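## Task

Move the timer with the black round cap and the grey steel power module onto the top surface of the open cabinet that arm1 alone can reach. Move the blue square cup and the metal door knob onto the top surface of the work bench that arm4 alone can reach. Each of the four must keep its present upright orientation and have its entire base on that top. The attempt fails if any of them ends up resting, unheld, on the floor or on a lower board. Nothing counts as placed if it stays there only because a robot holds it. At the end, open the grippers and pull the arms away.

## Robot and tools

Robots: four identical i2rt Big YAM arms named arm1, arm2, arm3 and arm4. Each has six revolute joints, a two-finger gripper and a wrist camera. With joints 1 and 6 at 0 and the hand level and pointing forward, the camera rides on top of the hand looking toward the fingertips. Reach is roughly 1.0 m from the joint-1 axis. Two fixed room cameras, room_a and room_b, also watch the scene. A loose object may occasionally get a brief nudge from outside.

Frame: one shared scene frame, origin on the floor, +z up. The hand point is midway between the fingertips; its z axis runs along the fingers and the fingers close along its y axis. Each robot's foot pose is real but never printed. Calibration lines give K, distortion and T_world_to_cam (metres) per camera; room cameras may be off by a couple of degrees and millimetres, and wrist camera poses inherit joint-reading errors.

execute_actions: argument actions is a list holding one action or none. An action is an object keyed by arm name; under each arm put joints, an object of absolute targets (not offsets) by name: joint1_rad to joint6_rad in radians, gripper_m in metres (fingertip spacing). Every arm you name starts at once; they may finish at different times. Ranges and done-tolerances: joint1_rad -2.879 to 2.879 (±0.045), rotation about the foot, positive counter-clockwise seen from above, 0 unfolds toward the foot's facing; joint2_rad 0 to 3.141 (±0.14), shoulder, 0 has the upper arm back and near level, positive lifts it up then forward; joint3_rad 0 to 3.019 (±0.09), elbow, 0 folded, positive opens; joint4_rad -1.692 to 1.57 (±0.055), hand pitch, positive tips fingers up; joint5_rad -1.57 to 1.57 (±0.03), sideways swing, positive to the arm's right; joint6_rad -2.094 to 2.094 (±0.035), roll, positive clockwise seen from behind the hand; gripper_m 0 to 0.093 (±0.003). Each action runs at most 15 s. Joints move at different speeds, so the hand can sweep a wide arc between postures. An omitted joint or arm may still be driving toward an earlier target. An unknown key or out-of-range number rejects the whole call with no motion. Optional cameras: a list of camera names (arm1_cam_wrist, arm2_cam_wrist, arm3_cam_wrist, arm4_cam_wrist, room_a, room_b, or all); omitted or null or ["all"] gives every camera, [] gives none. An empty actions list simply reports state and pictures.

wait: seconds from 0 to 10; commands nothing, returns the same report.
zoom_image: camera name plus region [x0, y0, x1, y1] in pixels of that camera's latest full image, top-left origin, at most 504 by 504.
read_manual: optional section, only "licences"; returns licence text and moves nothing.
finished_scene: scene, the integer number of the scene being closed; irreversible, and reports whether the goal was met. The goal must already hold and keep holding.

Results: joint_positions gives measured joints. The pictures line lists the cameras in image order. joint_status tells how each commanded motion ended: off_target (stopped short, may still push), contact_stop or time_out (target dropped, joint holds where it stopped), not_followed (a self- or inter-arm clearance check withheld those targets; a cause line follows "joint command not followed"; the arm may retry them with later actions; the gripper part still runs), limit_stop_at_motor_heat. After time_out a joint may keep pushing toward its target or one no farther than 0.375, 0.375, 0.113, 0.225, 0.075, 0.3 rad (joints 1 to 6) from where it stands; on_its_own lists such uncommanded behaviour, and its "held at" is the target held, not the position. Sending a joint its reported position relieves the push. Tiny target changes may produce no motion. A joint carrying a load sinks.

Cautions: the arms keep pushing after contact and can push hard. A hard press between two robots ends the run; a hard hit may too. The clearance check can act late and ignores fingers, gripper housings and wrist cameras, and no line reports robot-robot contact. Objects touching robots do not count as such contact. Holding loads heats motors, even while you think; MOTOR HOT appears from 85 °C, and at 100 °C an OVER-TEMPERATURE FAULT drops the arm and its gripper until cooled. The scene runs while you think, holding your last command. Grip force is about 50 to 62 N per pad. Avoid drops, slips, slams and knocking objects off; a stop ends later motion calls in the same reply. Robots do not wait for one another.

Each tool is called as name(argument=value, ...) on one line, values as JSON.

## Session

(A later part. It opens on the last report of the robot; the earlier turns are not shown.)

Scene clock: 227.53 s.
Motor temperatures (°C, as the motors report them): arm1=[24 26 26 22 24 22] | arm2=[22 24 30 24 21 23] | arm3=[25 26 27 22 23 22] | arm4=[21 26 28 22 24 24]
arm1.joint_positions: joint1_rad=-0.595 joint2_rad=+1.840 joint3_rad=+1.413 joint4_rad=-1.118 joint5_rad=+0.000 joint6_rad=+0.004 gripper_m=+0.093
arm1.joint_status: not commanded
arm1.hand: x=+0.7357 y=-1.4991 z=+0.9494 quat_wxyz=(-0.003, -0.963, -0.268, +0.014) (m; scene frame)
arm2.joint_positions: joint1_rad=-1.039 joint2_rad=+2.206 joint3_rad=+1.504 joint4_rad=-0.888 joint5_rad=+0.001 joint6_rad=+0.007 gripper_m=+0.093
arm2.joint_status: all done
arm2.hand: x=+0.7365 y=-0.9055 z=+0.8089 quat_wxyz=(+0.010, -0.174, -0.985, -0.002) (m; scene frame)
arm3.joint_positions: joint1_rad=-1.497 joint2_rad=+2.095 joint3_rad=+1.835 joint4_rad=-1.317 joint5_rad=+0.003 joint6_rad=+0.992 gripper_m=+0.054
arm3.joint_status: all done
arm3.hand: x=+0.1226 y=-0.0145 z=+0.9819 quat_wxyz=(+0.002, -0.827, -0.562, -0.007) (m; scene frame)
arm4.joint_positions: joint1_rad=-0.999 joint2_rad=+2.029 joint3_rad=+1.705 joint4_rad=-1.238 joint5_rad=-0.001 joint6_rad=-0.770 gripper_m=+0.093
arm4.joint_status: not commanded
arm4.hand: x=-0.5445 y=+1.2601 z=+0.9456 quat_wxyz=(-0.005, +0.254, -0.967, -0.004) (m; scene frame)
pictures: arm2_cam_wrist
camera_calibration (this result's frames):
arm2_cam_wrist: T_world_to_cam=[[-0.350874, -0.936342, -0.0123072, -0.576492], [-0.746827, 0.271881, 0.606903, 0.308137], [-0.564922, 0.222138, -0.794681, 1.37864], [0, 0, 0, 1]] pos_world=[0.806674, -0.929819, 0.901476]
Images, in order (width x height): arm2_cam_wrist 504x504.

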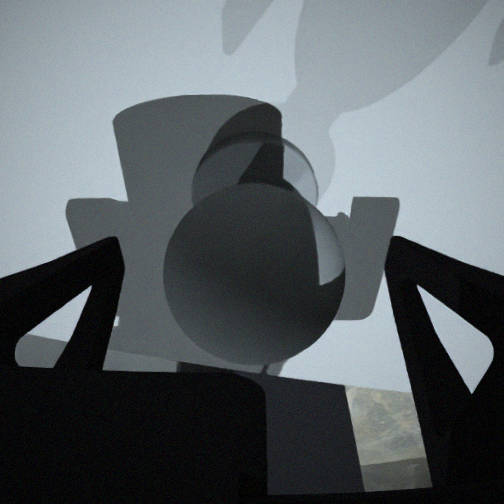

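execute_actions(actions=[{"arm2":{"joints":{"gripper_m":0.02}},"arm3":{"joints":{"joint1_rad":1.70}},"arm4":{"joints":{"joint1_rad":-0.2}}}], cameras=[])

execute_actions(actions=[{"arm2":{"joints":{"joint2_rad":2.0,"joint3_rad":1.7,"joint4_rad":-1.27}},"arm3":{"joints":{"joint2_rad":2.44,"joint3_rad":2.03,"joint4_rad":-1.1}}}], cameras=["arm2_cam_wrist","room_a"])

Scene clock: 238.23 s.
Motor temperatures (°C, as the motors report them): arm1=[24 26 26 22 24 22] | arm2=[22 24 29 24 21 23] | arm3=[25 26 28 22 23 22] | arm4=[21 26 28 22 24 24]
arm1.joint_positions: joint1_rad=-0.595 joint2_rad=+1.840 joint3_rad=+1.413 joint4_rad=-1.118 joint5_rad=+0.000 joint6_rad=+0.004 gripper_m=+0.093
arm1.joint_status: not commanded
arm1.hand: x=+0.7357 y=-1.4991 z=+0.9494 quat_wxyz=(-0.003, -0.963, -0.268, +0.014) (m; scene frame)
arm2.joint_positions: joint1_rad=-1.039 joint2_rad=+2.206 joint3_rad=+1.504 joint4_rad=-0.888 joint5_rad=+0.001 joint6_rad=+0.007 gripper_m=+0.054
arm2.joint_status: gripper_m off_target (ended at +0.054, target +0.020)
arm2.hand: x=+0.7365 y=-0.9055 z=+0.8089 quat_wxyz=(+0.010, -0.174, -0.985, -0.002) (m; scene frame)
arm3.joint_positions: joint1_rad=+1.703 joint2_rad=+2.101 joint3_rad=+1.835 joint4_rad=-1.317 joint5_rad=-0.001 joint6_rad=+0.993 gripper_m=+0.054
arm3.joint_status: all done
arm3.hand: x=-0.6411 y=+1.0060 z=+0.9762 quat_wxyz=(-0.008, +0.585, -0.811, +0.007) (m; scene frame)
arm4.joint_positions: joint1_rad=-0.195 joint2_rad=+2.029 joint3_rad=+1.705 joint4_rad=-1.238 joint5_rad=-0.001 joint6_rad=-0.770 gripper_m=+0.093
arm4.joint_status: all done
arm4.hand: x=-0.6140 y=+1.7359 z=+0.9513 quat_wxyz=(-0.008, +0.612, -0.791, -0.005) (m; scene frame)
pictures: none
No camera images: the call's "cameras" was empty. Leave "cameras" out to get every camera's image.

Scene clock: 239.70 s.
Motor temperatures (°C, as the motors report them): arm1=[24 26 26 22 24 22] | arm2=[22 25 30 24 21 23] | arm3=[25 26 28 22 23 22] | arm4=[21 26 28 22 24 24]
arm1.joint_positions: joint1_rad=-0.595 joint2_rad=+1.840 joint3_rad=+1.413 joint4_rad=-1.118 joint5_rad=+0.000 joint6_rad=+0.004 gripper_m=+0.093
arm1.joint_status: not commanded
arm1.hand: x=+0.7357 y=-1.4991 z=+0.9494 quat_wxyz=(-0.003, -0.963, -0.268, +0.014) (m; scene frame)
arm2.joint_positions: joint1_rad=-1.039 joint2_rad=+2.014 joint3_rad=+1.671 joint4_rad=-1.254 joint5_rad=+0.001 joint6_rad=+0.007 gripper_m=+0.054
arm2.joint_status: all done
arm2.hand: x=+0.7467 y=-0.9092 z=+0.9757 quat_wxyz=(+0.014, -0.174, -0.985, -0.002) (m; scene frame)
arm3.joint_positions: joint1_rad=+1.701 joint2_rad=+2.439 joint3_rad=+2.005 joint4_rad=-1.112 joint5_rad=-0.003 joint6_rad=+0.993 gripper_m=+0.053
arm3.joint_status: all done
arm3.hand: x=-0.6815 y=+1.0628 z=+0.8164 quat_wxyz=(-0.006, +0.585, -0.811, -0.012) (m; scene frame)
arm4.joint_positions: joint1_rad=-0.195 joint2_rad=+2.029 joint3_rad=+1.705 joint4_rad=-1.238 joint5_rad=-0.001 joint6_rad=-0.770 gripper_m=+0.093
arm4.joint_status: not commanded
arm4.hand: x=-0.6140 y=+1.7359 z=+0.9513 quat_wxyz=(-0.008, +0.612, -0.791, -0.005) (m; scene frame)
pictures: arm2_cam_wrist, room_a
camera_calibration (this result's frames):
arm2_cam_wrist: T_world_to_cam=[[-0.350953, -0.936314, -0.0122034, -0.574309], [-0.742885, 0.27047, 0.612346, 0.206041], [-0.570047, 0.22397, -0.790496, 1.51916], [0, 0, 0, 1]] pos_world=[0.817504, -0.933709, 1.06772]
Images, in order (width x height): arm2_cam_wrist 504x504, room_a 672x504.

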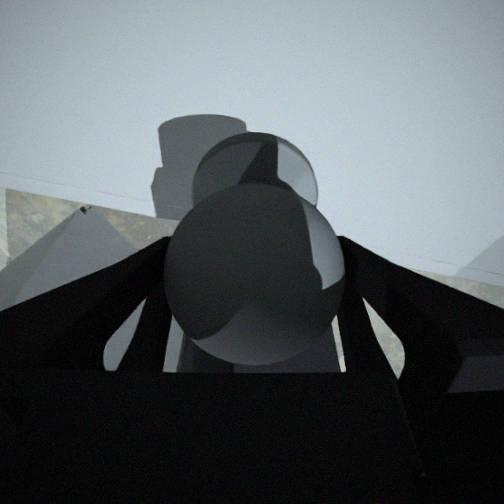

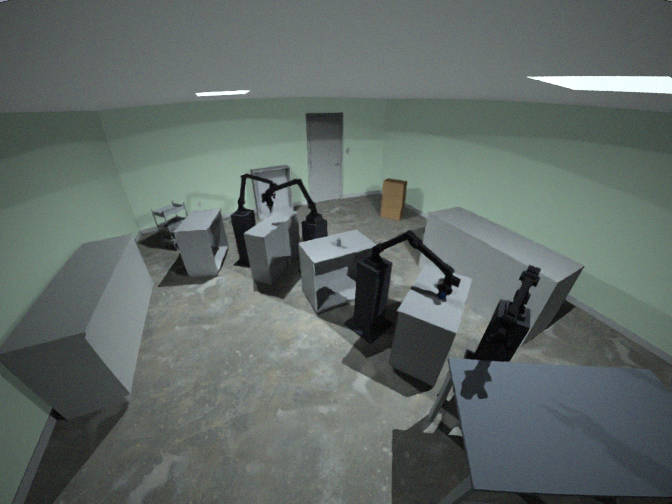

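execute_actions(actions=[{"arm2":{"joints":{"joint1_rad":0.94,"joint2_rad":2.1,"joint3_rad":1.92,"joint4_rad":-1.39}},"arm3":{"joints":{"joint2_rad":2.47}}}], cameras=[])

execute_actions(actions=[{"arm2":{"joints":{"joint2_rad":2.40,"joint3_rad":1.885,"joint4_rad":-1.05}},"arm3":{"joints":{"gripper_m":0.093}}}], cameras=[])

Scene clock: 244.87 s.
Motor temperatures (°C, as the motors report them): arm1=[24 26 26 22 24 22] | arm2=[22 25 30 24 21 23] | arm3=[25 26 28 22 23 22] | arm4=[21 26 28 22 24 24]
arm1.joint_positions: joint1_rad=-0.595 joint2_rad=+1.840 joint3_rad=+1.413 joint4_rad=-1.118 joint5_rad=+0.000 joint6_rad=+0.004 gripper_m=+0.093
arm1.joint_status: not commanded
arm1.hand: x=+0.7357 y=-1.4991 z=+0.9494 quat_wxyz=(-0.003, -0.963, -0.268, +0.014) (m; scene frame)
arm2.joint_positions: joint1_rad=+0.938 joint2_rad=+2.125 joint3_rad=+1.877 joint4_rad=-1.373 joint5_rad=-0.002 joint6_rad=+0.006 gripper_m=+0.054
arm2.joint_status: all done
arm2.hand: x=+0.1434 y=-0.0716 z=+0.9851 quat_wxyz=(+0.018, +0.726, -0.687, +0.017) (m; scene frame)
arm3.joint_positions: joint1_rad=+1.701 joint2_rad=+2.444 joint3_rad=+2.005 joint4_rad=-1.112 joint5_rad=-0.003 joint6_rad=+0.993 gripper_m=+0.053
arm3.joint_status: all done
arm3.hand: x=-0.6809 y=+1.0621 z=+0.8133 quat_wxyz=(-0.006, +0.585, -0.811, -0.010) (m; scene frame)
arm4.joint_positions: joint1_rad=-0.195 joint2_rad=+2.029 joint3_rad=+1.705 joint4_rad=-1.238 joint5_rad=-0.001 joint6_rad=-0.770 gripper_m=+0.093
arm4.joint_status: not commanded
arm4.hand: x=-0.6140 y=+1.7359 z=+0.9513 quat_wxyz=(-0.008, +0.612, -0.791, -0.005) (m; scene frame)
pictures: none
No camera images: the call's "cameras" was empty. Leave "cameras" out to get every camera's image.

Scene clock: 245.90 s.
Motor temperatures (°C, as the motors report them): arm1=[24 26 26 22 24 22] | arm2=[22 25 30 24 21 23] | arm3=[25 26 28 22 23 22] | arm4=[21 26 28 22 24 24]
arm1.joint_positions: joint1_rad=-0.595 joint2_rad=+1.840 joint3_rad=+1.413 joint4_rad=-1.118 joint5_rad=+0.000 joint6_rad=+0.004 gripper_m=+0.093
arm1.joint_status: not commanded
arm1.hand: x=+0.7357 y=-1.4991 z=+0.9494 quat_wxyz=(-0.003, -0.963, -0.268, +0.014) (m; scene frame)
arm2.joint_positions: joint1_rad=+0.938 joint2_rad=+2.398 joint3_rad=+1.877 joint4_rad=-1.075 joint5_rad=-0.003 joint6_rad=+0.006 gripper_m=+0.048
arm2.joint_status: all done
arm2.on_its_own: gripper_m moved -0.006 toward your old target +0.020
arm2.hand: x=+0.1409 y=-0.0368 z=+0.8082 quat_wxyz=(+0.010, +0.727, -0.687, +0.008) (m; scene frame)
arm3.joint_positions: joint1_rad=+1.701 joint2_rad=+2.444 joint3_rad=+2.005 joint4_rad=-1.112 joint5_rad=-0.003 joint6_rad=+0.993 gripper_m=+0.093
arm3.joint_status: all done
arm3.hand: x=-0.6809 y=+1.0621 z=+0.8133 quat_wxyz=(-0.006, +0.584, -0.811, -0.010) (m; scene frame)
arm4.joint_positions: joint1_rad=-0.195 joint2_rad=+2.029 joint3_rad=+1.705 joint4_rad=-1.238 joint5_rad=-0.001 joint6_rad=-0.770 gripper_m=+0.093
arm4.joint_status: not commanded
arm4.hand: x=-0.6140 y=+1.7359 z=+0.9513 quat_wxyz=(-0.008, +0.612, -0.791, -0.005) (m; scene frame)
pictures: none
No camera images: the call's "cameras" was empty. Leave "cameras" out to get every camera's image.

execute_actions(actions=[{"arm2":{"joints":{"gripper_m":0.093}},"arm3":{"joints":{"joint2_rad":2.2,"joint3_rad":2.0,"joint4_rad":-1.37}}}], cameras=[])

execute_actions(actions=[{"arm2":{"joints":{"joint2_rad":2.15,"joint3_rad":1.92,"joint4_rad":-1.34}},"arm3":{"joints":{"joint1_rad":1.882,"joint2_rad":2.16,"joint3_rad":1.81,"joint4_rad":-1.22,"joint6_rad":-0.56}}}], cameras=[])

execute_actions(actions=[{"arm2":{"joints":{"joint1_rad":1.152,"joint2_rad":2.32,"joint3_rad":2.19,"joint4_rad":-1.39,"joint6_rad":0.21}},"arm3":{"joints":{"joint2_rad":2.32,"joint3_rad":1.725,"joint4_rad":-0.975}}}], cameras=["arm2_cam_wrist","arm3_cam_wrist"])

Scene clock: 256.63 s.
Motor temperatures (°C, as the motors report them): arm1=[24 26 26 22 24 22] | arm2=[22 25 30 24 21 23] | arm3=[25 26 28 22 23 22] | arm4=[21 26 28 22 24 24]
arm1.joint_positions: joint1_rad=-0.595 joint2_rad=+1.840 joint3_rad=+1.413 joint4_rad=-1.118 joint5_rad=+0.000 joint6_rad=+0.004 gripper_m=+0.093
arm1.joint_status: not commanded
arm1.hand: x=+0.7357 y=-1.4991 z=+0.9494 quat_wxyz=(-0.003, -0.963, -0.268, +0.014) (m; scene frame)
arm2.joint_positions: joint1_rad=+0.938 joint2_rad=+2.398 joint3_rad=+1.877 joint4_rad=-1.068 joint5_rad=-0.003 joint6_rad=+0.006 gripper_m=+0.093
arm2.joint_status: all done
arm2.hand: x=+0.1408 y=-0.0350 z=+0.8082 quat_wxyz=(+0.008, +0.727, -0.687, +0.005) (m; scene frame)
arm3.joint_positions: joint1_rad=+1.701 joint2_rad=+2.193 joint3_rad=+1.989 joint4_rad=-1.357 joint5_rad=-0.003 joint6_rad=+0.993 gripper_m=+0.093
arm3.joint_status: all done
arm3.hand: x=-0.6632 y=+1.0356 z=+0.9755 quat_wxyz=(-0.007, +0.584, -0.811, -0.005) (m; scene frame)
arm4.joint_positions: joint1_rad=-0.195 joint2_rad=+2.029 joint3_rad=+1.705 joint4_rad=-1.238 joint5_rad=-0.001 joint6_rad=-0.770 gripper_m=+0.093
arm4.joint_status: not commanded
arm4.hand: x=-0.6140 y=+1.7359 z=+0.9513 quat_wxyz=(-0.008, +0.612, -0.791, -0.005) (m; scene frame)
pictures: none
No camera images: the call's "cameras" was empty. Leave "cameras" out to get every camera's image.

Scene clock: 258.80 s.
Motor temperatures (°C, as the motors report them): arm1=[24 26 26 22 24 22] | arm2=[22 25 30 24 21 23] | arm3=[25 26 28 22 23 22] | arm4=[21 26 28 22 24 24]
arm1.joint_positions: joint1_rad=-0.595 joint2_rad=+1.840 joint3_rad=+1.413 joint4_rad=-1.118 joint5_rad=+0.000 joint6_rad=+0.004 gripper_m=+0.093
arm1.joint_status: not commanded
arm1.hand: x=+0.7357 y=-1.4991 z=+0.9494 quat_wxyz=(-0.003, -0.963, -0.268, +0.014) (m; scene frame)
arm2.joint_positions: joint1_rad=+0.938 joint2_rad=+2.152 joint3_rad=+1.894 joint4_rad=-1.323 joint5_rad=-0.003 joint6_rad=+0.006 gripper_m=+0.093
arm2.joint_status: all done
arm2.hand: x=+0.1422 y=-0.0549 z=+0.9740 quat_wxyz=(+0.005, +0.727, -0.687, +0.002) (m; scene frame)
arm3.joint_positions: joint1_rad=+1.876 joint2_rad=+2.171 joint3_rad=+1.811 joint4_rad=-1.234 joint5_rad=-0.001 joint6_rad=-0.551 gripper_m=+0.093
arm3.joint_status: all done
arm3.hand: x=-0.7245 y=+0.9348 z=+0.9222 quat_wxyz=(+0.002, +0.996, -0.087, +0.016) (m; scene frame)
arm4.joint_positions: joint1_rad=-0.195 joint2_rad=+2.029 joint3_rad=+1.705 joint4_rad=-1.238 joint5_rad=-0.001 joint6_rad=-0.770 gripper_m=+0.093
arm4.joint_status: not commanded
arm4.hand: x=-0.6140 y=+1.7359 z=+0.9513 quat_wxyz=(-0.008, +0.612, -0.791, -0.005) (m; scene frame)
pictures: none
No camera images: the call's "cameras" was empty. Leave "cameras" out to get every camera's image.

Scene clock: 260.57 s.
Motor temperatures (°C, as the motors report them): arm1=[24 26 26 22 24 22] | arm2=[22 25 30 24 21 23] | arm3=[25 26 27 22 23 22] | arm4=[21 26 28 22 24 24]
arm1.joint_positions: joint1_rad=-0.595 joint2_rad=+1.840 joint3_rad=+1.413 joint4_rad=-1.118 joint5_rad=+0.000 joint6_rad=+0.004 gripper_m=+0.093
arm1.joint_status: not commanded
arm1.hand: x=+0.7357 y=-1.4991 z=+0.9494 quat_wxyz=(-0.003, -0.963, -0.268, +0.014) (m; scene frame)
arm2.joint_positions: joint1_rad=+1.148 joint2_rad=+2.334 joint3_rad=+2.131 joint4_rad=-1.375 joint5_rad=-0.001 joint6_rad=+0.202 gripper_m=+0.093
arm2.joint_status: all done
arm2.hand: x=-0.0061 y=-0.0278 z=+0.9420 quat_wxyz=(+0.002, +0.731, -0.682, +0.002) (m; scene frame)
arm3.joint_positions: joint1_rad=+1.874 joint2_rad=+2.305 joint3_rad=+1.731 joint4_rad=-0.989 joint5_rad=-0.003 joint6_rad=-0.552 gripper_m=+0.093
arm3.joint_status: all done
arm3.hand: x=-0.7264 y=+0.9396 z=+0.8107 quat_wxyz=(-0.006, +0.996, -0.087, +0.003) (m; scene frame)
arm4.joint_positions: joint1_rad=-0.195 joint2_rad=+2.029 joint3_rad=+1.705 joint4_rad=-1.238 joint5_rad=-0.001 joint6_rad=-0.770 gripper_m=+0.093
arm4.joint_status: not commanded
arm4.hand: x=-0.6140 y=+1.7359 z=+0.9513 quat_wxyz=(-0.008, +0.612, -0.791, -0.005) (m; scene frame)
pictures: arm2_cam_wrist, arm3_cam_wrist
camera_calibration (this result's frames):
arm2_cam_wrist: T_world_to_cam=[[0.997976, 0.0620952, -0.0137153, 0.0237372], [0.0580344, -0.801149, 0.595645, -0.58016], [0.0259987, -0.595235, -0.803131, 0.858791], [0, 0, 0, 1]] pos_world=[-0.0123474, 0.0449146, 1.03562]
arm3_cam_wrist: T_world_to_cam=[[0.18376, 0.982962, 0.00420251, -0.794117], [0.793809, -0.150917, 0.589144, 0.248073], [0.57974, -0.104925, -0.808017, 1.29992], [0, 0, 0, 1]] pos_world=[-0.804611, 0.954419, 0.907543]
Images, in order (width x height): arm2_cam_wrist 504x504, arm3_cam_wrist 504x504.

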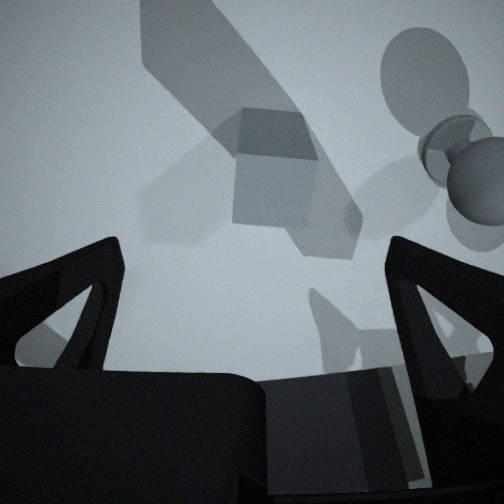

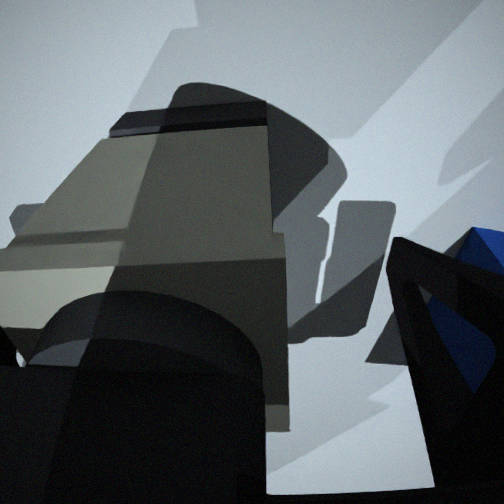

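execute_actions(actions=[{"arm2":{"joints":{"joint2_rad":2.475,"joint3_rad":2.04,"joint4_rad":-1.118}},"arm3":{"joints":{"joint2_rad":2.16,"joint3_rad":1.81,"joint4_rad":-1.22}}}], cameras=[])

execute_actions(actions=[{"arm2":{"joints":{"gripper_m":0.02}},"arm3":{"joints":{"joint1_rad":1.93}}}], cameras=[])

execute_actions(actions=[{"arm2":{"joints":{"joint2_rad":2.25,"joint3_rad":2.04,"joint4_rad":-1.36}},"arm3":{"joints":{"joint2_rad":2.32,"joint3_rad":1.725,"joint4_rad":-0.975}}}], cameras=["arm2_cam_wrist","arm3_cam_wrist"])

Scene clock: 266.73 s.
Motor temperatures (°C, as the motors report them): arm1=[24 27 26 22 24 22] | arm2=[22 25 31 24 21 23] | arm3=[25 26 27 22 23 22] | arm4=[21 26 28 22 24 24]
arm1.joint_positions: joint1_rad=-0.595 joint2_rad=+1.840 joint3_rad=+1.413 joint4_rad=-1.118 joint5_rad=+0.000 joint6_rad=+0.004 gripper_m=+0.093
arm1.joint_status: not commanded
arm1.hand: x=+0.7357 y=-1.4991 z=+0.9494 quat_wxyz=(-0.003, -0.963, -0.268, +0.014) (m; scene frame)
arm2.joint_positions: joint1_rad=+1.148 joint2_rad=+2.481 joint3_rad=+2.041 joint4_rad=-1.135 joint5_rad=-0.001 joint6_rad=+0.202 gripper_m=+0.093
arm2.joint_status: all done
arm2.hand: x=-0.0073 y=-0.0258 z=+0.8087 quat_wxyz=(+0.002, +0.732, -0.682, +0.001) (m; scene frame)
arm3.joint_positions: joint1_rad=+1.874 joint2_rad=+2.150 joint3_rad=+1.779 joint4_rad=-1.207 joint5_rad=-0.003 joint6_rad=-0.552 gripper_m=+0.093
arm3.joint_status: all done
arm3.hand: x=-0.7217 y=+0.9331 z=+0.9239 quat_wxyz=(-0.002, +0.996, -0.087, +0.009) (m; scene frame)
arm4.joint_positions: joint1_rad=-0.195 joint2_rad=+2.029 joint3_rad=+1.705 joint4_rad=-1.238 joint5_rad=-0.001 joint6_rad=-0.770 gripper_m=+0.093
arm4.joint_status: not commanded
arm4.hand: x=-0.6140 y=+1.7359 z=+0.9513 quat_wxyz=(-0.008, +0.612, -0.791, -0.005) (m; scene frame)
pictures: none
No camera images: the call's "cameras" was empty. Leave "cameras" out to get every camera's image.

Scene clock: 267.60 s.
Motor temperatures (°C, as the motors report them): arm1=[24 27 26 22 24 22] | arm2=[22 25 31 24 21 23] | arm3=[25 26 27 22 23 22] | arm4=[21 26 28 22 24 24]
arm1.joint_positions: joint1_rad=-0.595 joint2_rad=+1.840 joint3_rad=+1.413 joint4_rad=-1.118 joint5_rad=+0.000 joint6_rad=+0.004 gripper_m=+0.093
arm1.joint_status: not commanded
arm1.hand: x=+0.7357 y=-1.4991 z=+0.9494 quat_wxyz=(-0.003, -0.963, -0.268, +0.014) (m; scene frame)
arm2.joint_positions: joint1_rad=+1.149 joint2_rad=+2.481 joint3_rad=+2.041 joint4_rad=-1.135 joint5_rad=+0.000 joint6_rad=+0.203 gripper_m=+0.040
arm2.joint_status: gripper_m off_target (ended at +0.040, target +0.020)
arm2.hand: x=-0.0077 y=-0.0258 z=+0.8087 quat_wxyz=(+0.001, +0.732, -0.682, +0.001) (m; scene frame)
arm3.joint_positions: joint1_rad=+1.937 joint2_rad=+2.150 joint3_rad=+1.779 joint4_rad=-1.207 joint5_rad=-0.002 joint6_rad=-0.552 gripper_m=+0.093
arm3.joint_status: all done
arm3.hand: x=-0.7474 y=+0.9022 z=+0.9232 quat_wxyz=(-0.002, +0.998, -0.056, +0.009) (m; scene frame)
arm4.joint_positions: joint1_rad=-0.195 joint2_rad=+2.029 joint3_rad=+1.705 joint4_rad=-1.238 joint5_rad=-0.001 joint6_rad=-0.770 gripper_m=+0.093
arm4.joint_status: not commanded
arm4.hand: x=-0.6140 y=+1.7359 z=+0.9513 quat_wxyz=(-0.008, +0.612, -0.791, -0.005) (m; scene frame)
pictures: none
No camera images: the call's "cameras" was empty. Leave "cameras" out to get every camera's image.

Scene clock: 269.03 s.
Motor temperatures (°C, as the motors report them): arm1=[24 27 26 22 24 22] | arm2=[22 25 31 24 21 23] | arm3=[25 26 27 22 23 22] | arm4=[21 26 28 22 24 24]
arm1.joint_positions: joint1_rad=-0.595 joint2_rad=+1.840 joint3_rad=+1.413 joint4_rad=-1.118 joint5_rad=+0.000 joint6_rad=+0.004 gripper_m=+0.093
arm1.joint_status: not commanded
arm1.hand: x=+0.7357 y=-1.4991 z=+0.9494 quat_wxyz=(-0.003, -0.963, -0.268, +0.014) (m; scene frame)
arm2.joint_positions: joint1_rad=+1.149 joint2_rad=+2.264 joint3_rad=+2.028 joint4_rad=-1.342 joint5_rad=+0.000 joint6_rad=+0.203 gripper_m=+0.040
arm2.joint_status: all done
arm2.hand: x=-0.0017 y=-0.0467 z=+0.9510 quat_wxyz=(+0.002, +0.732, -0.682, +0.002) (m; scene frame)
arm3.joint_positions: joint1_rad=+1.938 joint2_rad=+2.307 joint3_rad=+1.731 joint4_rad=-0.988 joint5_rad=-0.004 joint6_rad=-0.553 gripper_m=+0.093
arm3.joint_status: all done
arm3.hand: x=-0.7528 y=+0.9077 z=+0.8090 quat_wxyz=(-0.005, +0.998, -0.055, +0.003) (m; scene frame)
arm4.joint_positions: joint1_rad=-0.195 joint2_rad=+2.029 joint3_rad=+1.705 joint4_rad=-1.238 joint5_rad=-0.001 joint6_rad=-0.770 gripper_m=+0.093
arm4.joint_status: not commanded
arm4.hand: x=-0.6140 y=+1.7359 z=+0.9513 quat_wxyz=(-0.008, +0.612, -0.791, -0.005) (m; scene frame)
pictures: arm2_cam_wrist, arm3_cam_wrist
camera_calibration (this result's frames):
arm2_cam_wrist: T_world_to_cam=[[0.997966, 0.0624871, -0.0125879, 0.0195901], [0.0576846, -0.801311, 0.595461, -0.600754], [0.0271218, -0.594976, -0.803286, 0.854817], [0, 0, 0, 1]] pos_world=[-0.00808014, 0.0259803, 1.04463]
arm3_cam_wrist: T_world_to_cam=[[0.119305, 0.992854, 0.00255347, -0.814069], [0.801702, -0.0978518, 0.58966, 0.222588], [0.585696, -0.0683021, -0.807648, 1.28143], [0, 0, 0, 1]] pos_world=[-0.831855, 0.917557, 0.90577]
Images, in order (width x height): arm2_cam_wrist 504x504, arm3_cam_wrist 504x504.

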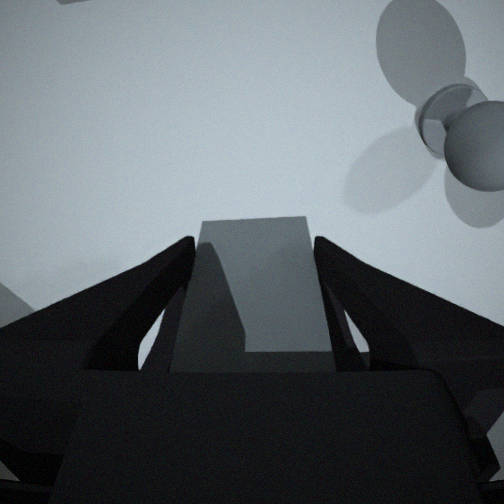

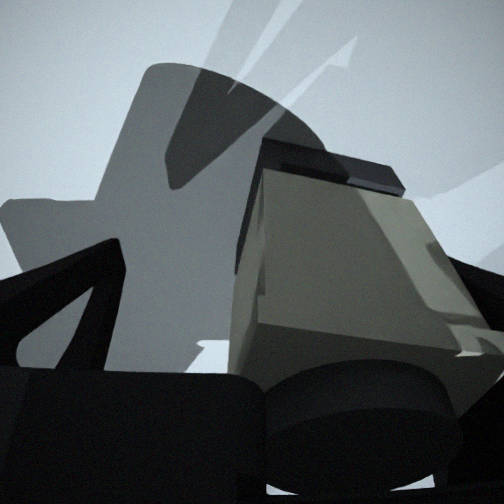

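execute_actions(actions=[{"arm2":{"joints":{"joint1_rad":-1.037,"joint2_rad":2.03,"joint3_rad":1.7,"joint4_rad":-1.24}},"arm3":{"joints":{"gripper_m":0.02}}}], cameras=["arm3_cam_wrist","room_a"])

execute_actions(actions=[{"arm2":{"joints":{"joint2_rad":2.215,"joint3_rad":1.515,"joint4_rad":-0.87}}}], cameras=[])

execute_actions(actions=[{"arm2":{"joints":{"gripper_m":0.093}}}], cameras=[])

execute_actions(actions=[{"arm2":{"joints":{"joint2_rad":2.0,"joint3_rad":1.6,"joint4_rad":-1.17}}}], cameras=[])

Scene clock: 275.30 s.
Motor temperatures (°C, as the motors report them): arm1=[24 27 26 22 24 22] | arm2=[22 25 30 24 21 23] | arm3=[25 26 27 22 23 22] | arm4=[21 26 28 22 24 24]
arm1.joint_positions: joint1_rad=-0.595 joint2_rad=+1.840 joint3_rad=+1.413 joint4_rad=-1.118 joint5_rad=+0.000 joint6_rad=+0.004 gripper_m=+0.093
arm1.joint_status: not commanded
arm1.hand: x=+0.7357 y=-1.4991 z=+0.9494 quat_wxyz=(-0.003, -0.963, -0.268, +0.014) (m; scene frame)
arm2.joint_positions: joint1_rad=-1.035 joint2_rad=+2.049 joint3_rad=+1.705 joint4_rad=-1.241 joint5_rad=+0.002 joint6_rad=+0.203 gripper_m=+0.040
arm2.joint_status: all done
arm2.hand: x=+0.7604 y=-0.9120 z=+0.9673 quat_wxyz=(+0.008, -0.268, -0.963, +0.001) (m; scene frame)
arm3.joint_positions: joint1_rad=+1.936 joint2_rad=+2.307 joint3_rad=+1.731 joint4_rad=-0.984 joint5_rad=-0.001 joint6_rad=-0.554 gripper_m=+0.044
arm3.joint_status: gripper_m off_target (ended at +0.044, target +0.020)
arm3.hand: x=-0.7525 y=+0.9099 z=+0.8090 quat_wxyz=(-0.007, +0.998, -0.056, +0.002) (m; scene frame)
arm4.joint_positions: joint1_rad=-0.195 joint2_rad=+2.029 joint3_rad=+1.705 joint4_rad=-1.238 joint5_rad=-0.001 joint6_rad=-0.770 gripper_m=+0.093
arm4.joint_status: not commanded
arm4.hand: x=-0.6140 y=+1.7359 z=+0.9513 quat_wxyz=(-0.008, +0.612, -0.791, -0.005) (m; scene frame)
pictures: arm3_cam_wrist, room_a
camera_calibration (this result's frames):
arm3_cam_wrist: T_world_to_cam=[[0.120772, 0.992658, 0.00670953, -0.818289], [0.802676, -0.10163, 0.587692, 0.228263], [0.584059, -0.0655911, -0.809057, 1.27884], [0, 0, 0, 1]] pos_world=[-0.831311, 0.91936, 0.905994]
Images, in order (width x height): arm3_cam_wrist 504x504, room_a 672x504.

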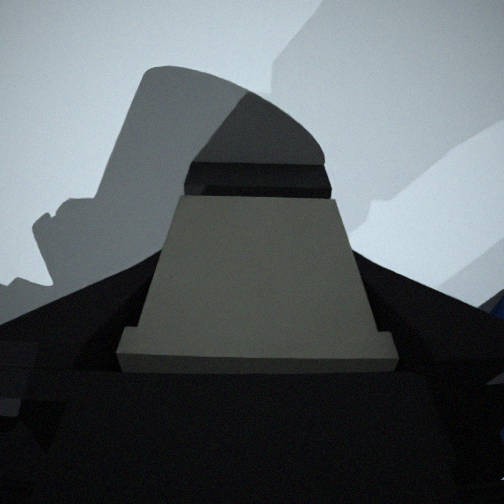

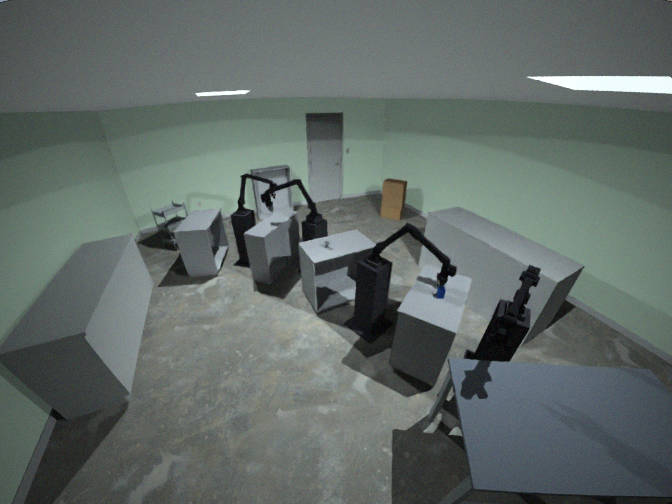

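Scene clock: 276.40 s.
Motor temperatures (°C, as the motors report them): arm1=[24 27 26 22 24 22] | arm2=[22 25 30 24 21 23] | arm3=[25 26 27 22 23 22] | arm4=[21 26 28 22 24 24]
arm1.joint_positions: joint1_rad=-0.595 joint2_rad=+1.840 joint3_rad=+1.413 joint4_rad=-1.118 joint5_rad=+0.000 joint6_rad=+0.004 gripper_m=+0.093
arm1.joint_status: not commanded
arm1.hand: x=+0.7357 y=-1.4991 z=+0.9494 quat_wxyz=(-0.003, -0.963, -0.268, +0.014) (m; scene frame)
arm2.joint_positions: joint1_rad=-1.036 joint2_rad=+2.238 joint3_rad=+1.510 joint4_rad=-0.885 joint5_rad=-0.002 joint6_rad=+0.203 gripper_m=+0.040
arm2.joint_status: all done
arm2.hand: x=+0.7335 y=-0.9024 z=+0.7926 quat_wxyz=(+0.021, -0.269, -0.963, -0.002) (m; scene frame)
arm3.joint_positions: joint1_rad=+1.936 joint2_rad=+2.307 joint3_rad=+1.731 joint4_rad=-0.984 joint5_rad=-0.001 joint6_rad=-0.554 gripper_m=+0.044
arm3.joint_status: not commanded
arm3.hand: x=-0.7525 y=+0.9099 z=+0.8090 quat_wxyz=(-0.007, +0.998, -0.056, +0.002) (m; scene frame)
arm4.joint_positions: joint1_rad=-0.195 joint2_rad=+2.029 joint3_rad=+1.705 joint4_rad=-1.238 joint5_rad=-0.001 joint6_rad=-0.770 gripper_m=+0.093
arm4.joint_status: not commanded
arm4.hand: x=-0.6140 y=+1.7359 z=+0.9513 quat_wxyz=(-0.008, +0.612, -0.791, -0.005) (m; scene frame)
pictures: none
No camera images: the call's "cameras" was empty. Leave "cameras" out to get every camera's image.

Scene clock: 277.07 s.
Motor temperatures (°C, as the motors report them): arm1=[24 27 26 22 24 22] | arm2=[22 25 30 24 21 23] | arm3=[25 26 26 22 23 22] | arm4=[21 26 28 22 24 24]
arm1.joint_positions: joint1_rad=-0.595 joint2_rad=+1.840 joint3_rad=+1.413 joint4_rad=-1.118 joint5_rad=+0.000 joint6_rad=+0.004 gripper_m=+0.093
arm1.joint_status: not commanded
arm1.hand: x=+0.7357 y=-1.4991 z=+0.9494 quat_wxyz=(-0.003, -0.963, -0.268, +0.014) (m; scene frame)
arm2.joint_positions: joint1_rad=-1.036 joint2_rad=+2.233 joint3_rad=+1.510 joint4_rad=-0.885 joint5_rad=-0.002 joint6_rad=+0.203 gripper_m=+0.093
arm2.joint_status: all done
arm2.hand: x=+0.7345 y=-0.9027 z=+0.7950 quat_wxyz=(+0.019, -0.269, -0.963, -0.002) (m; scene frame)
arm3.joint_positions: joint1_rad=+1.936 joint2_rad=+2.307 joint3_rad=+1.731 joint4_rad=-0.984 joint5_rad=-0.001 joint6_rad=-0.554 gripper_m=+0.044
arm3.joint_status: not commanded
arm3.hand: x=-0.7525 y=+0.9099 z=+0.8090 quat_wxyz=(-0.007, +0.998, -0.056, +0.002) (m; scene frame)
arm4.joint_positions: joint1_rad=-0.195 joint2_rad=+2.029 joint3_rad=+1.705 joint4_rad=-1.238 joint5_rad=-0.001 joint6_rad=-0.770 gripper_m=+0.093
arm4.joint_status: not commanded
arm4.hand: x=-0.6140 y=+1.7359 z=+0.9513 quat_wxyz=(-0.008, +0.612, -0.791, -0.005) (m; scene frame)
pictures: none
No camera images: the call's "cameras" was empty. Leave "cameras" out to get every camera's image.

Scene clock: 278.40 s.
Motor temperatures (°C, as the motors report them): arm1=[24 27 26 22 24 22] | arm2=[22 25 30 24 21 23] | arm3=[25 26 26 22 23 22] | arm4=[21 26 28 22 24 24]
arm1.joint_positions: joint1_rad=-0.595 joint2_rad=+1.840 joint3_rad=+1.413 joint4_rad=-1.118 joint5_rad=+0.000 joint6_rad=+0.004 gripper_m=+0.093
arm1.joint_status: not commanded
arm1.hand: x=+0.7357 y=-1.4991 z=+0.9494 quat_wxyz=(-0.003, -0.963, -0.268, +0.014) (m; scene frame)
arm2.joint_positions: joint1_rad=-1.036 joint2_rad=+1.998 joint3_rad=+1.573 joint4_rad=-1.154 joint5_rad=-0.002 joint6_rad=+0.203 gripper_m=+0.093
arm2.joint_status: all done
arm2.hand: x=+0.7358 y=-0.9032 z=+0.9503 quat_wxyz=(+0.005, -0.269, -0.963, -0.001) (m; scene frame)
arm3.joint_positions: joint1_rad=+1.936 joint2_rad=+2.307 joint3_rad=+1.731 joint4_rad=-0.984 joint5_rad=-0.001 joint6_rad=-0.554 gripper_m=+0.044
arm3.joint_status: not commanded
arm3.hand: x=-0.7525 y=+0.9099 z=+0.8090 quat_wxyz=(-0.007, +0.998, -0.056, +0.002) (m; scene frame)
arm4.joint_positions: joint1_rad=-0.195 joint2_rad=+2.029 joint3_rad=+1.705 joint4_rad=-1.238 joint5_rad=-0.001 joint6_rad=-0.770 gripper_m=+0.093
arm4.joint_status: not commanded
arm4.hand: x=-0.6140 y=+1.7359 z=+0.9513 quat_wxyz=(-0.008, +0.612, -0.791, -0.005) (m; scene frame)
pictures: none
No camera images: the call's "cameras" was empty. Leave "cameras" out to get every camera's image.

execute_actions(actions=[{"arm2":{"joints":{"joint1_rad":0.3}},"arm3":{"joints":{"joint2_rad":2.1,"joint3_rad":1.731,"joint4_rad":-1.2}},"arm1":{"joints":{"joint1_rad":-1.74,"joint6_rad":-0.05}}}], cameras=[])

execute_actions(actions=[{"arm3":{"joints":{"joint1_rad":-1.70,"joint2_rad":2.0,"joint3_rad":1.59,"joint4_rad":-1.16}},"arm1":{"joints":{"joint2_rad":2.098,"joint3_rad":1.393,"joint4_rad":-0.865}},"arm4":{"joints":{"joint1_rad":-1.39,"joint2_rad":1.93,"joint3_rad":1.557,"joint4_rad":-1.197,"joint6_rad":-0.35}}}], cameras=["arm1_cam_wrist","arm4_cam_wrist"])

Scene clock: 287.87 s.
Motor temperatures (°C, as the motors report them): arm1=[24 27 26 22 24 22] | arm2=[22 25 31 24 21 23] | arm3=[25 26 26 22 23 22] | arm4=[21 26 28 21 24 24]
arm1.joint_positions: joint1_rad=-1.745 joint2_rad=+1.840 joint3_rad=+1.413 joint4_rad=-1.118 joint5_rad=+0.000 joint6_rad=-0.043 gripper_m=+0.093
arm1.joint_status: all done
arm1.hand: x=+0.7534 y=-0.9097 z=+0.9497 quat_wxyz=(+0.004, -0.961, +0.277, +0.014) (m; scene frame)
arm2.joint_positions: joint1_rad=+0.305 joint2_rad=+1.998 joint3_rad=+1.573 joint4_rad=-1.154 joint5_rad=-0.001 joint6_rad=+0.204 gripper_m=+0.093
arm2.joint_status: all done
arm2.hand: x=+0.5003 y=-0.2137 z=+0.9509 quat_wxyz=(+0.004, +0.387, -0.922, +0.001) (m; scene frame)
arm3.joint_positions: joint1_rad=+1.936 joint2_rad=+2.095 joint3_rad=+1.720 joint4_rad=-1.187 joint5_rad=-0.001 joint6_rad=-0.554 gripper_m=+0.044
arm3.joint_status: all done
arm3.hand: x=-0.7373 y=+0.8955 z=+0.9362 quat_wxyz=(-0.007, +0.998, -0.056, +0.003) (m; scene frame)
arm4.joint_positions: joint1_rad=-0.195 joint2_rad=+2.029 joint3_rad=+1.705 joint4_rad=-1.238 joint5_rad=-0.001 joint6_rad=-0.770 gripper_m=+0.093
arm4.joint_status: not commanded
arm4.hand: x=-0.6140 y=+1.7359 z=+0.9513 quat_wxyz=(-0.008, +0.612, -0.791, -0.005) (m; scene frame)
pictures: none
No camera images: the call's "cameras" was empty. Leave "cameras" out to get every camera's image.

Scene clock: 290.97 s.
Motor temperatures (°C, as the motors report them): arm1=[24 27 26 22 24 22] | arm2=[22 25 31 24 21 23] | arm3=[25 26 26 22 23 22] | arm4=[21 26 28 22 24 24]
arm1.joint_positions: joint1_rad=-1.745 joint2_rad=+2.104 joint3_rad=+1.387 joint4_rad=-0.879 joint5_rad=-0.004 joint6_rad=-0.043 gripper_m=+0.093
arm1.joint_status: all done
arm1.hand: x=+0.7420 y=-0.9030 z=+0.8019 quat_wxyz=(-0.006, -0.961, +0.277, -0.009) (m; scene frame)
arm2.joint_positions: joint1_rad=+0.305 joint2_rad=+1.998 joint3_rad=+1.573 joint4_rad=-1.154 joint5_rad=-0.001 joint6_rad=+0.204 gripper_m=+0.093
arm2.joint_status: not commanded
arm2.hand: x=+0.5003 y=-0.2137 z=+0.9509 quat_wxyz=(+0.004, +0.387, -0.922, +0.001) (m; scene frame)
arm3.joint_positions: joint1_rad=-1.705 joint2_rad=+2.035 joint3_rad=+1.596 joint4_rad=-1.161 joint5_rad=+0.002 joint6_rad=-0.554 gripper_m=+0.044
arm3.joint_status: all done
arm3.hand: x=-0.0105 y=-0.0351 z=+0.9298 quat_wxyz=(+0.005, -0.300, -0.954, -0.017) (m; scene frame)
arm4.joint_positions: joint1_rad=-1.397 joint2_rad=+1.936 joint3_rad=+1.559 joint4_rad=-1.200 joint5_rad=+0.002 joint6_rad=-0.362 gripper_m=+0.093
arm4.joint_status: all done
arm4.hand: x=-0.6840 y=+1.0661 z=+0.9445 quat_wxyz=(+0.005, -0.146, -0.989, -0.006) (m; scene frame)
pictures: arm1_cam_wrist, arm4_cam_wrist
camera_calibration (this result's frames):
arm1_cam_wrist: T_world_to_cam=[[0.525777, 0.85034, -0.0219423, 0.400757], [0.684664, -0.407748, 0.604133, -1.35896], [0.504771, -0.332662, -0.796582, 0.0890332], [0, 0, 0, 1]] pos_world=[0.67478, -0.865274, 0.900706]
arm4_cam_wrist: T_world_to_cam=[[-0.276879, -0.960881, -0.0067052, 0.83906], [-0.776739, 0.219699, 0.590262, -1.31707], [-0.565698, 0.168639, -0.807184, 0.316955], [0, 0, 0, 1]] pos_world=[-0.611398, 1.04214, 1.03888]
Images, in order (width x height): arm1_cam_wrist 504x504, arm4_cam_wrist 504x504.

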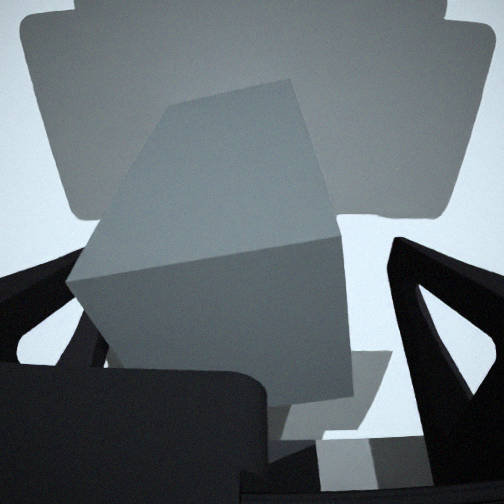

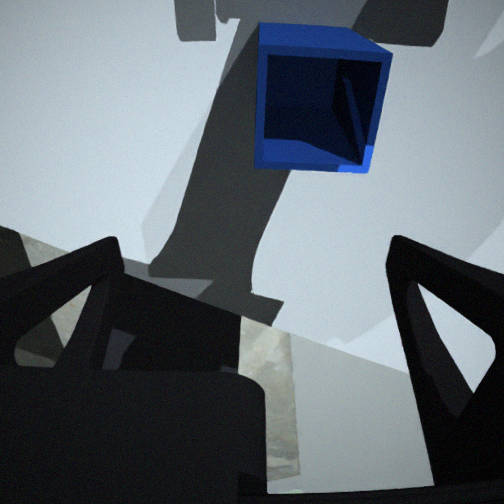

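execute_actions(actions=[{"arm1":{"joints":{"gripper_m":0.02}},"arm3":{"joints":{"joint2_rad":2.185,"joint3_rad":1.483,"joint4_rad":-0.87}},"arm4":{"joints":{"joint1_rad":-1.41,"joint2_rad":2.098,"joint3_rad":1.81,"joint4_rad":-1.24}}}], cameras=["arm1_cam_wrist","arm4_cam_wrist"])

execute_actions(actions=[{"arm1":{"joints":{"joint2_rad":1.80,"joint3_rad":1.41,"joint4_rad":-1.18}},"arm3":{"joints":{"gripper_m":0.093}}}], cameras=[])

execute_actions(actions=[{"arm1":{"joints":{"joint1_rad":2.11}},"arm3":{"joints":{"joint2_rad":2.0,"joint3_rad":1.59,"joint4_rad":-1.16}}}], cameras=["arm1_cam_wrist"])

Scene clock: 298.53 s.
Motor temperatures (°C, as the motors report them): arm1=[24 27 26 22 24 22] | arm2=[22 25 31 24 21 23] | arm3=[25 26 26 22 23 22] | arm4=[21 26 28 22 24 24]
arm1.joint_positions: joint1_rad=-1.745 joint2_rad=+2.104 joint3_rad=+1.387 joint4_rad=-0.878 joint5_rad=-0.002 joint6_rad=-0.044 gripper_m=+0.039
arm1.joint_status: gripper_m off_target (ended at +0.039, target +0.020)
arm1.hand: x=+0.7422 y=-0.9025 z=+0.8019 quat_wxyz=(-0.005, -0.961, +0.276, -0.010) (m; scene frame)
arm2.joint_positions: joint1_rad=+0.305 joint2_rad=+1.998 joint3_rad=+1.573 joint4_rad=-1.154 joint5_rad=-0.001 joint6_rad=+0.204 gripper_m=+0.093
arm2.joint_status: not commanded
arm2.hand: x=+0.5003 y=-0.2137 z=+0.9509 quat_wxyz=(+0.004, +0.387, -0.922, +0.001) (m; scene frame)
arm3.joint_positions: joint1_rad=-1.704 joint2_rad=+2.178 joint3_rad=+1.486 joint4_rad=-0.885 joint5_rad=+0.003 joint6_rad=-0.555 gripper_m=+0.044
arm3.joint_status: all done
arm3.hand: x=-0.0103 y=-0.0302 z=+0.8129 quat_wxyz=(-0.003, -0.299, -0.954, -0.007) (m; scene frame)
arm4.joint_positions: joint1_rad=-1.397 joint2_rad=+2.111 joint3_rad=+1.762 joint4_rad=-1.232 joint5_rad=+0.002 joint6_rad=-0.362 gripper_m=+0.093
arm4.joint_status: all done
arm4.hand: x=-0.6385 y=+1.0315 z=+0.9146 quat_wxyz=(+0.006, -0.146, -0.989, -0.007) (m; scene frame)
pictures: arm1_cam_wrist, arm4_cam_wrist
camera_calibration (this result's frames):
arm1_cam_wrist: T_world_to_cam=[[0.525104, 0.85082, -0.0192734, 0.399086], [0.684279, -0.408638, 0.603967, -1.35929], [0.505991, -0.330334, -0.796776, 0.0904318], [0, 0, 0, 1]] pos_world=[0.674815, -0.865135, 0.900712]
arm4_cam_wrist: T_world_to_cam=[[-0.276871, -0.960874, -0.00795956, 0.819359], [-0.775134, 0.21844, 0.592833, -1.25652], [-0.567899, 0.170308, -0.805286, 0.319541], [0, 0, 0, 1]] pos_world=[-0.565645, 1.00735, 1.00875]
Images, in order (width x height): arm1_cam_wrist 504x504, arm4_cam_wrist 504x504.

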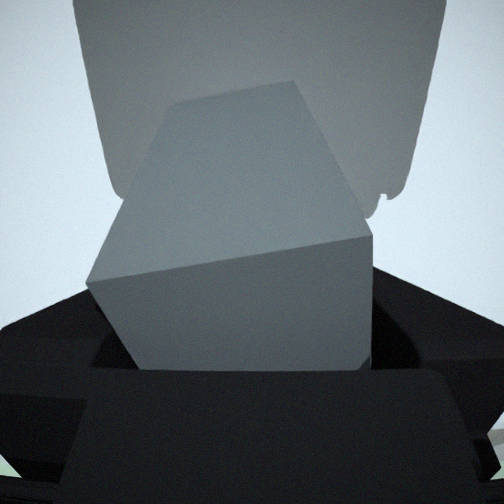

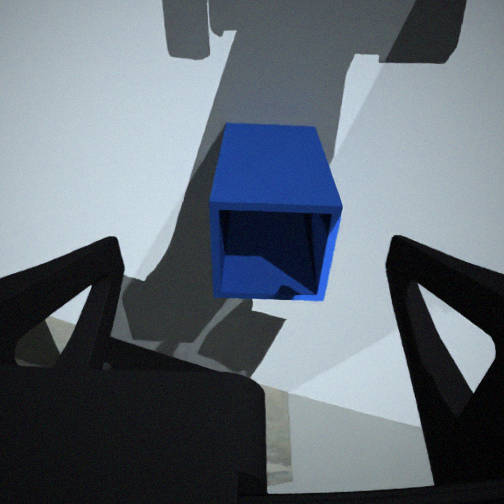

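Scene clock: 299.83 s.
Motor temperatures (°C, as the motors report them): arm1=[24 27 26 22 24 22] | arm2=[22 25 31 24 21 23] | arm3=[25 26 26 22 23 22] | arm4=[21 26 28 22 24 24]
arm1.joint_positions: joint1_rad=-1.745 joint2_rad=+1.805 joint3_rad=+1.387 joint4_rad=-1.168 joint5_rad=-0.002 joint6_rad=-0.044 gripper_m=+0.039
arm1.joint_status: all done
arm1.hand: x=+0.7703 y=-0.9217 z=+0.9588 quat_wxyz=(-0.003, -0.961, +0.276, -0.005) (m; scene frame)
arm2.joint_positions: joint1_rad=+0.305 joint2_rad=+1.998 joint3_rad=+1.573 joint4_rad=-1.154 joint5_rad=-0.001 joint6_rad=+0.204 gripper_m=+0.093
arm2.joint_status: not commanded
arm2.hand: x=+0.5003 y=-0.2137 z=+0.9509 quat_wxyz=(+0.004, +0.387, -0.922, +0.001) (m; scene frame)
arm3.joint_positions: joint1_rad=-1.704 joint2_rad=+2.178 joint3_rad=+1.486 joint4_rad=-0.885 joint5_rad=+0.003 joint6_rad=-0.555 gripper_m=+0.093
arm3.joint_status: all done
arm3.hand: x=-0.0103 y=-0.0302 z=+0.8129 quat_wxyz=(-0.003, -0.299, -0.954, -0.007) (m; scene frame)
arm4.joint_positions: joint1_rad=-1.397 joint2_rad=+2.111 joint3_rad=+1.762 joint4_rad=-1.232 joint5_rad=+0.002 joint6_rad=-0.362 gripper_m=+0.093
arm4.joint_status: not commanded
arm4.hand: x=-0.6385 y=+1.0315 z=+0.9146 quat_wxyz=(+0.006, -0.146, -0.989, -0.007) (m; scene frame)
pictures: none
No camera images: the call's "cameras" was empty. Leave "cameras" out to get every camera's image.

Scene clock: 303.00 s.
Motor temperatures (°C, as the motors report them): arm1=[24 27 26 22 24 22] | arm2=[22 25 31 24 21 23] | arm3=[25 26 27 22 23 22] | arm4=[21 26 29 22 24 24]
arm1.joint_positions: joint1_rad=+2.114 joint2_rad=+1.805 joint3_rad=+1.387 joint4_rad=-1.168 joint5_rad=+0.000 joint6_rad=-0.046 gripper_m=+0.039
arm1.joint_status: all done
arm1.hand: x=+1.7172 y=-1.1593 z=+0.9561 quat_wxyz=(+0.008, +0.079, -0.997, +0.000) (m; scene frame)
arm2.joint_positions: joint1_rad=+0.305 joint2_rad=+1.998 joint3_rad=+1.573 joint4_rad=-1.154 joint5_rad=-0.001 joint6_rad=+0.204 gripper_m=+0.093
arm2.joint_status: not commanded
arm2.hand: x=+0.5003 y=-0.2137 z=+0.9509 quat_wxyz=(+0.004, +0.387, -0.922, +0.001) (m; scene frame)
arm3.joint_positions: joint1_rad=-1.704 joint2_rad=+1.988 joint3_rad=+1.564 joint4_rad=-1.147 joint5_rad=+0.003 joint6_rad=-0.555 gripper_m=+0.093
arm3.joint_status: all done
arm3.hand: x=-0.0125 y=-0.0304 z=+0.9459 quat_wxyz=(-0.004, -0.299, -0.954, -0.005) (m; scene frame)
arm4.joint_positions: joint1_rad=-1.397 joint2_rad=+2.111 joint3_rad=+1.762 joint4_rad=-1.232 joint5_rad=+0.002 joint6_rad=-0.362 gripper_m=+0.093
arm4.joint_status: not commanded
arm4.hand: x=-0.6385 y=+1.0315 z=+0.9146 quat_wxyz=(+0.006, -0.146, -0.989, -0.007) (m; scene frame)
pictures: arm1_cam_wrist
camera_calibration (this result's frames):
arm1_cam_wrist: T_world_to_cam=[[0.165672, -0.986019, -0.0178455, -1.40509], [-0.786769, -0.143061, 0.60044, 0.612806], [-0.594599, -0.0854358, -0.799471, 1.81162], [0, 0, 0, 1]] pos_world=[1.7921, -1.143, 1.05531]
Images, in order (width x height): arm1_cam_wrist 504x504.

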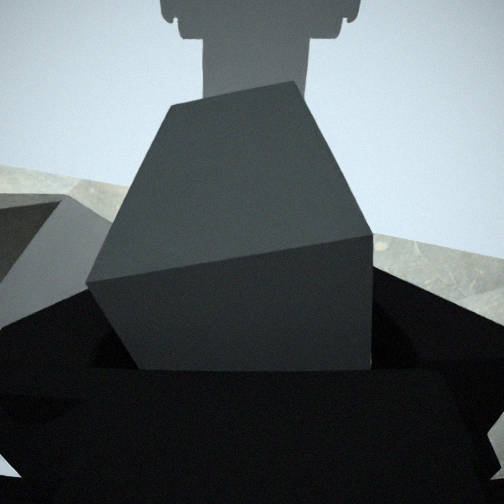

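execute_actions(actions=[{"arm1":{"joints":{"joint2_rad":2.05,"joint3_rad":1.68,"joint4_rad":-1.16}},"arm3":{"joints":{"joint1_rad":-1.49,"joint2_rad":2.15,"joint3_rad":1.9,"joint4_rad":-1.28,"joint6_rad":0}},"arm4":{"joints":{"joint2_rad":2.243,"joint3_rad":1.65,"joint4_rad":-0.977}}}], cameras=[])

execute_actions(actions=[{"arm1":{"joints":{"joint2_rad":2.171,"joint3_rad":1.64,"joint4_rad":-1.04}},"arm3":{"joints":{"joint2_rad":2.336,"joint3_rad":1.786,"joint4_rad":-1.0}},"arm4":{"joints":{"gripper_m":0.02}}}], cameras=["arm1_cam_wrist","arm3_cam_wrist","room_b"])

Scene clock: 312.07 s.
Motor temperatures (°C, as the motors report them): arm1=[24 27 27 22 24 22] | arm2=[22 25 31 24 21 23] | arm3=[25 26 27 22 23 22] | arm4=[21 27 29 22 24 24]
arm1.joint_positions: joint1_rad=+2.114 joint2_rad=+2.067 joint3_rad=+1.625 joint4_rad=-1.166 joint5_rad=+0.000 joint6_rad=-0.046 gripper_m=+0.039
arm1.joint_status: all done
arm1.hand: x=+1.7933 y=-1.1506 z=+0.8954 quat_wxyz=(+0.020, +0.079, -0.997, +0.000) (m; scene frame)
arm2.joint_positions: joint1_rad=+0.305 joint2_rad=+1.998 joint3_rad=+1.573 joint4_rad=-1.154 joint5_rad=-0.001 joint6_rad=+0.204 gripper_m=+0.093
arm2.joint_status: not commanded
arm2.hand: x=+0.5003 y=-0.2137 z=+0.9509 quat_wxyz=(+0.004, +0.387, -0.922, +0.001) (m; scene frame)
arm3.joint_positions: joint1_rad=-1.496 joint2_rad=+2.163 joint3_rad=+1.857 joint4_rad=-1.267 joint5_rad=+0.000 joint6_rad=-0.008 gripper_m=+0.093
arm3.joint_status: all done
arm3.hand: x=+0.1331 y=-0.0262 z=+0.9476 quat_wxyz=(-0.004, -0.456, -0.890, -0.007) (m; scene frame)
arm4.joint_positions: joint1_rad=-1.399 joint2_rad=+2.224 joint3_rad=+1.660 joint4_rad=-0.995 joint5_rad=+0.006 joint6_rad=-0.360 gripper_m=+0.093
arm4.joint_status: all done
arm4.hand: x=-0.6396 y=+1.0313 z=+0.8104 quat_wxyz=(-0.002, -0.148, -0.989, +0.000) (m; scene frame)
pictures: none
No camera images: the call's "cameras" was empty. Leave "cameras" out to get every camera's image.

Scene clock: 313.40 s.
Motor temperatures (°C, as the motors report them): arm1=[24 27 27 22 24 22] | arm2=[22 25 31 24 21 23] | arm3=[25 26 27 22 23 22] | arm4=[21 27 29 22 24 24]
arm1.joint_positions: joint1_rad=+2.114 joint2_rad=+2.186 joint3_rad=+1.625 joint4_rad=-1.052 joint5_rad=+0.000 joint6_rad=-0.046 gripper_m=+0.039
arm1.joint_status: all done
arm1.hand: x=+1.8039 y=-1.1494 z=+0.8249 quat_wxyz=(+0.022, +0.079, -0.997, +0.000) (m; scene frame)
arm2.joint_positions: joint1_rad=+0.305 joint2_rad=+1.998 joint3_rad=+1.573 joint4_rad=-1.154 joint5_rad=-0.001 joint6_rad=+0.204 gripper_m=+0.093
arm2.joint_status: not commanded
arm2.hand: x=+0.5003 y=-0.2137 z=+0.9509 quat_wxyz=(+0.004, +0.387, -0.922, +0.001) (m; scene frame)
arm3.joint_positions: joint1_rad=-1.496 joint2_rad=+2.335 joint3_rad=+1.785 joint4_rad=-1.013 joint5_rad=-0.001 joint6_rad=-0.008 gripper_m=+0.093
arm3.joint_status: all done
arm3.hand: x=+0.1392 y=-0.0305 z=+0.8127 quat_wxyz=(-0.008, -0.456, -0.890, -0.006) (m; scene frame)
arm4.joint_positions: joint1_rad=-1.399 joint2_rad=+2.224 joint3_rad=+1.660 joint4_rad=-0.989 joint5_rad=+0.003 joint6_rad=-0.359 gripper_m=+0.053
arm4.joint_status: gripper_m off_target (ended at +0.053, target +0.020)
arm4.hand: x=-0.6384 y=+1.0304 z=+0.8104 quat_wxyz=(-0.005, -0.148, -0.989, +0.000) (m; scene frame)
pictures: arm1_cam_wrist, arm3_cam_wrist, room_b
camera_calibration (this result's frames):
arm1_cam_wrist: T_world_to_cam=[[0.165211, -0.986083, -0.0185688, -1.41069], [-0.76966, -0.140678, 0.622763, 0.714687], [-0.616708, -0.0885957, -0.782191, 1.78112], [0, 0, 0, 1]] pos_world=[1.88156, -1.13272, 0.921899]
arm3_cam_wrist: T_world_to_cam=[[-0.817062, -0.575996, -0.0252865, 0.116207], [-0.481746, 0.657957, 0.578804, -0.375987], [-0.316751, 0.4851, -0.815074, 0.846382], [0, 0, 0, 1]] pos_world=[0.181911, -0.0962627, 0.910425]
Images, in order (width x height): arm1_cam_wrist 504x504, arm3_cam_wrist 504x504, room_b 672x504.

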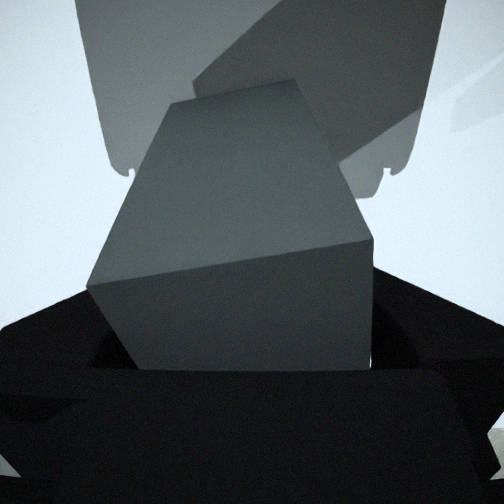

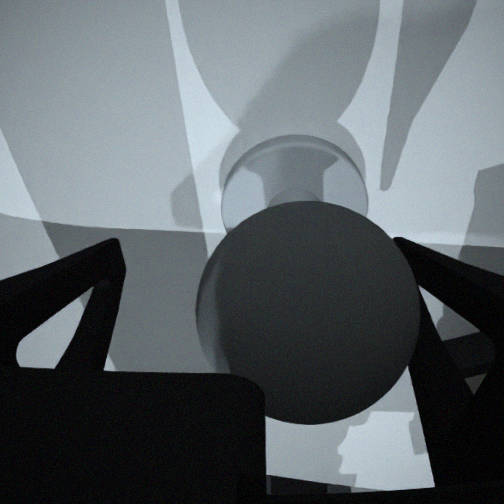

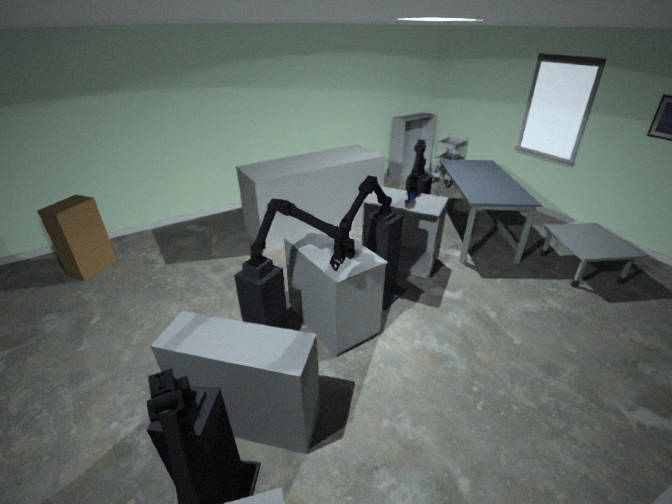

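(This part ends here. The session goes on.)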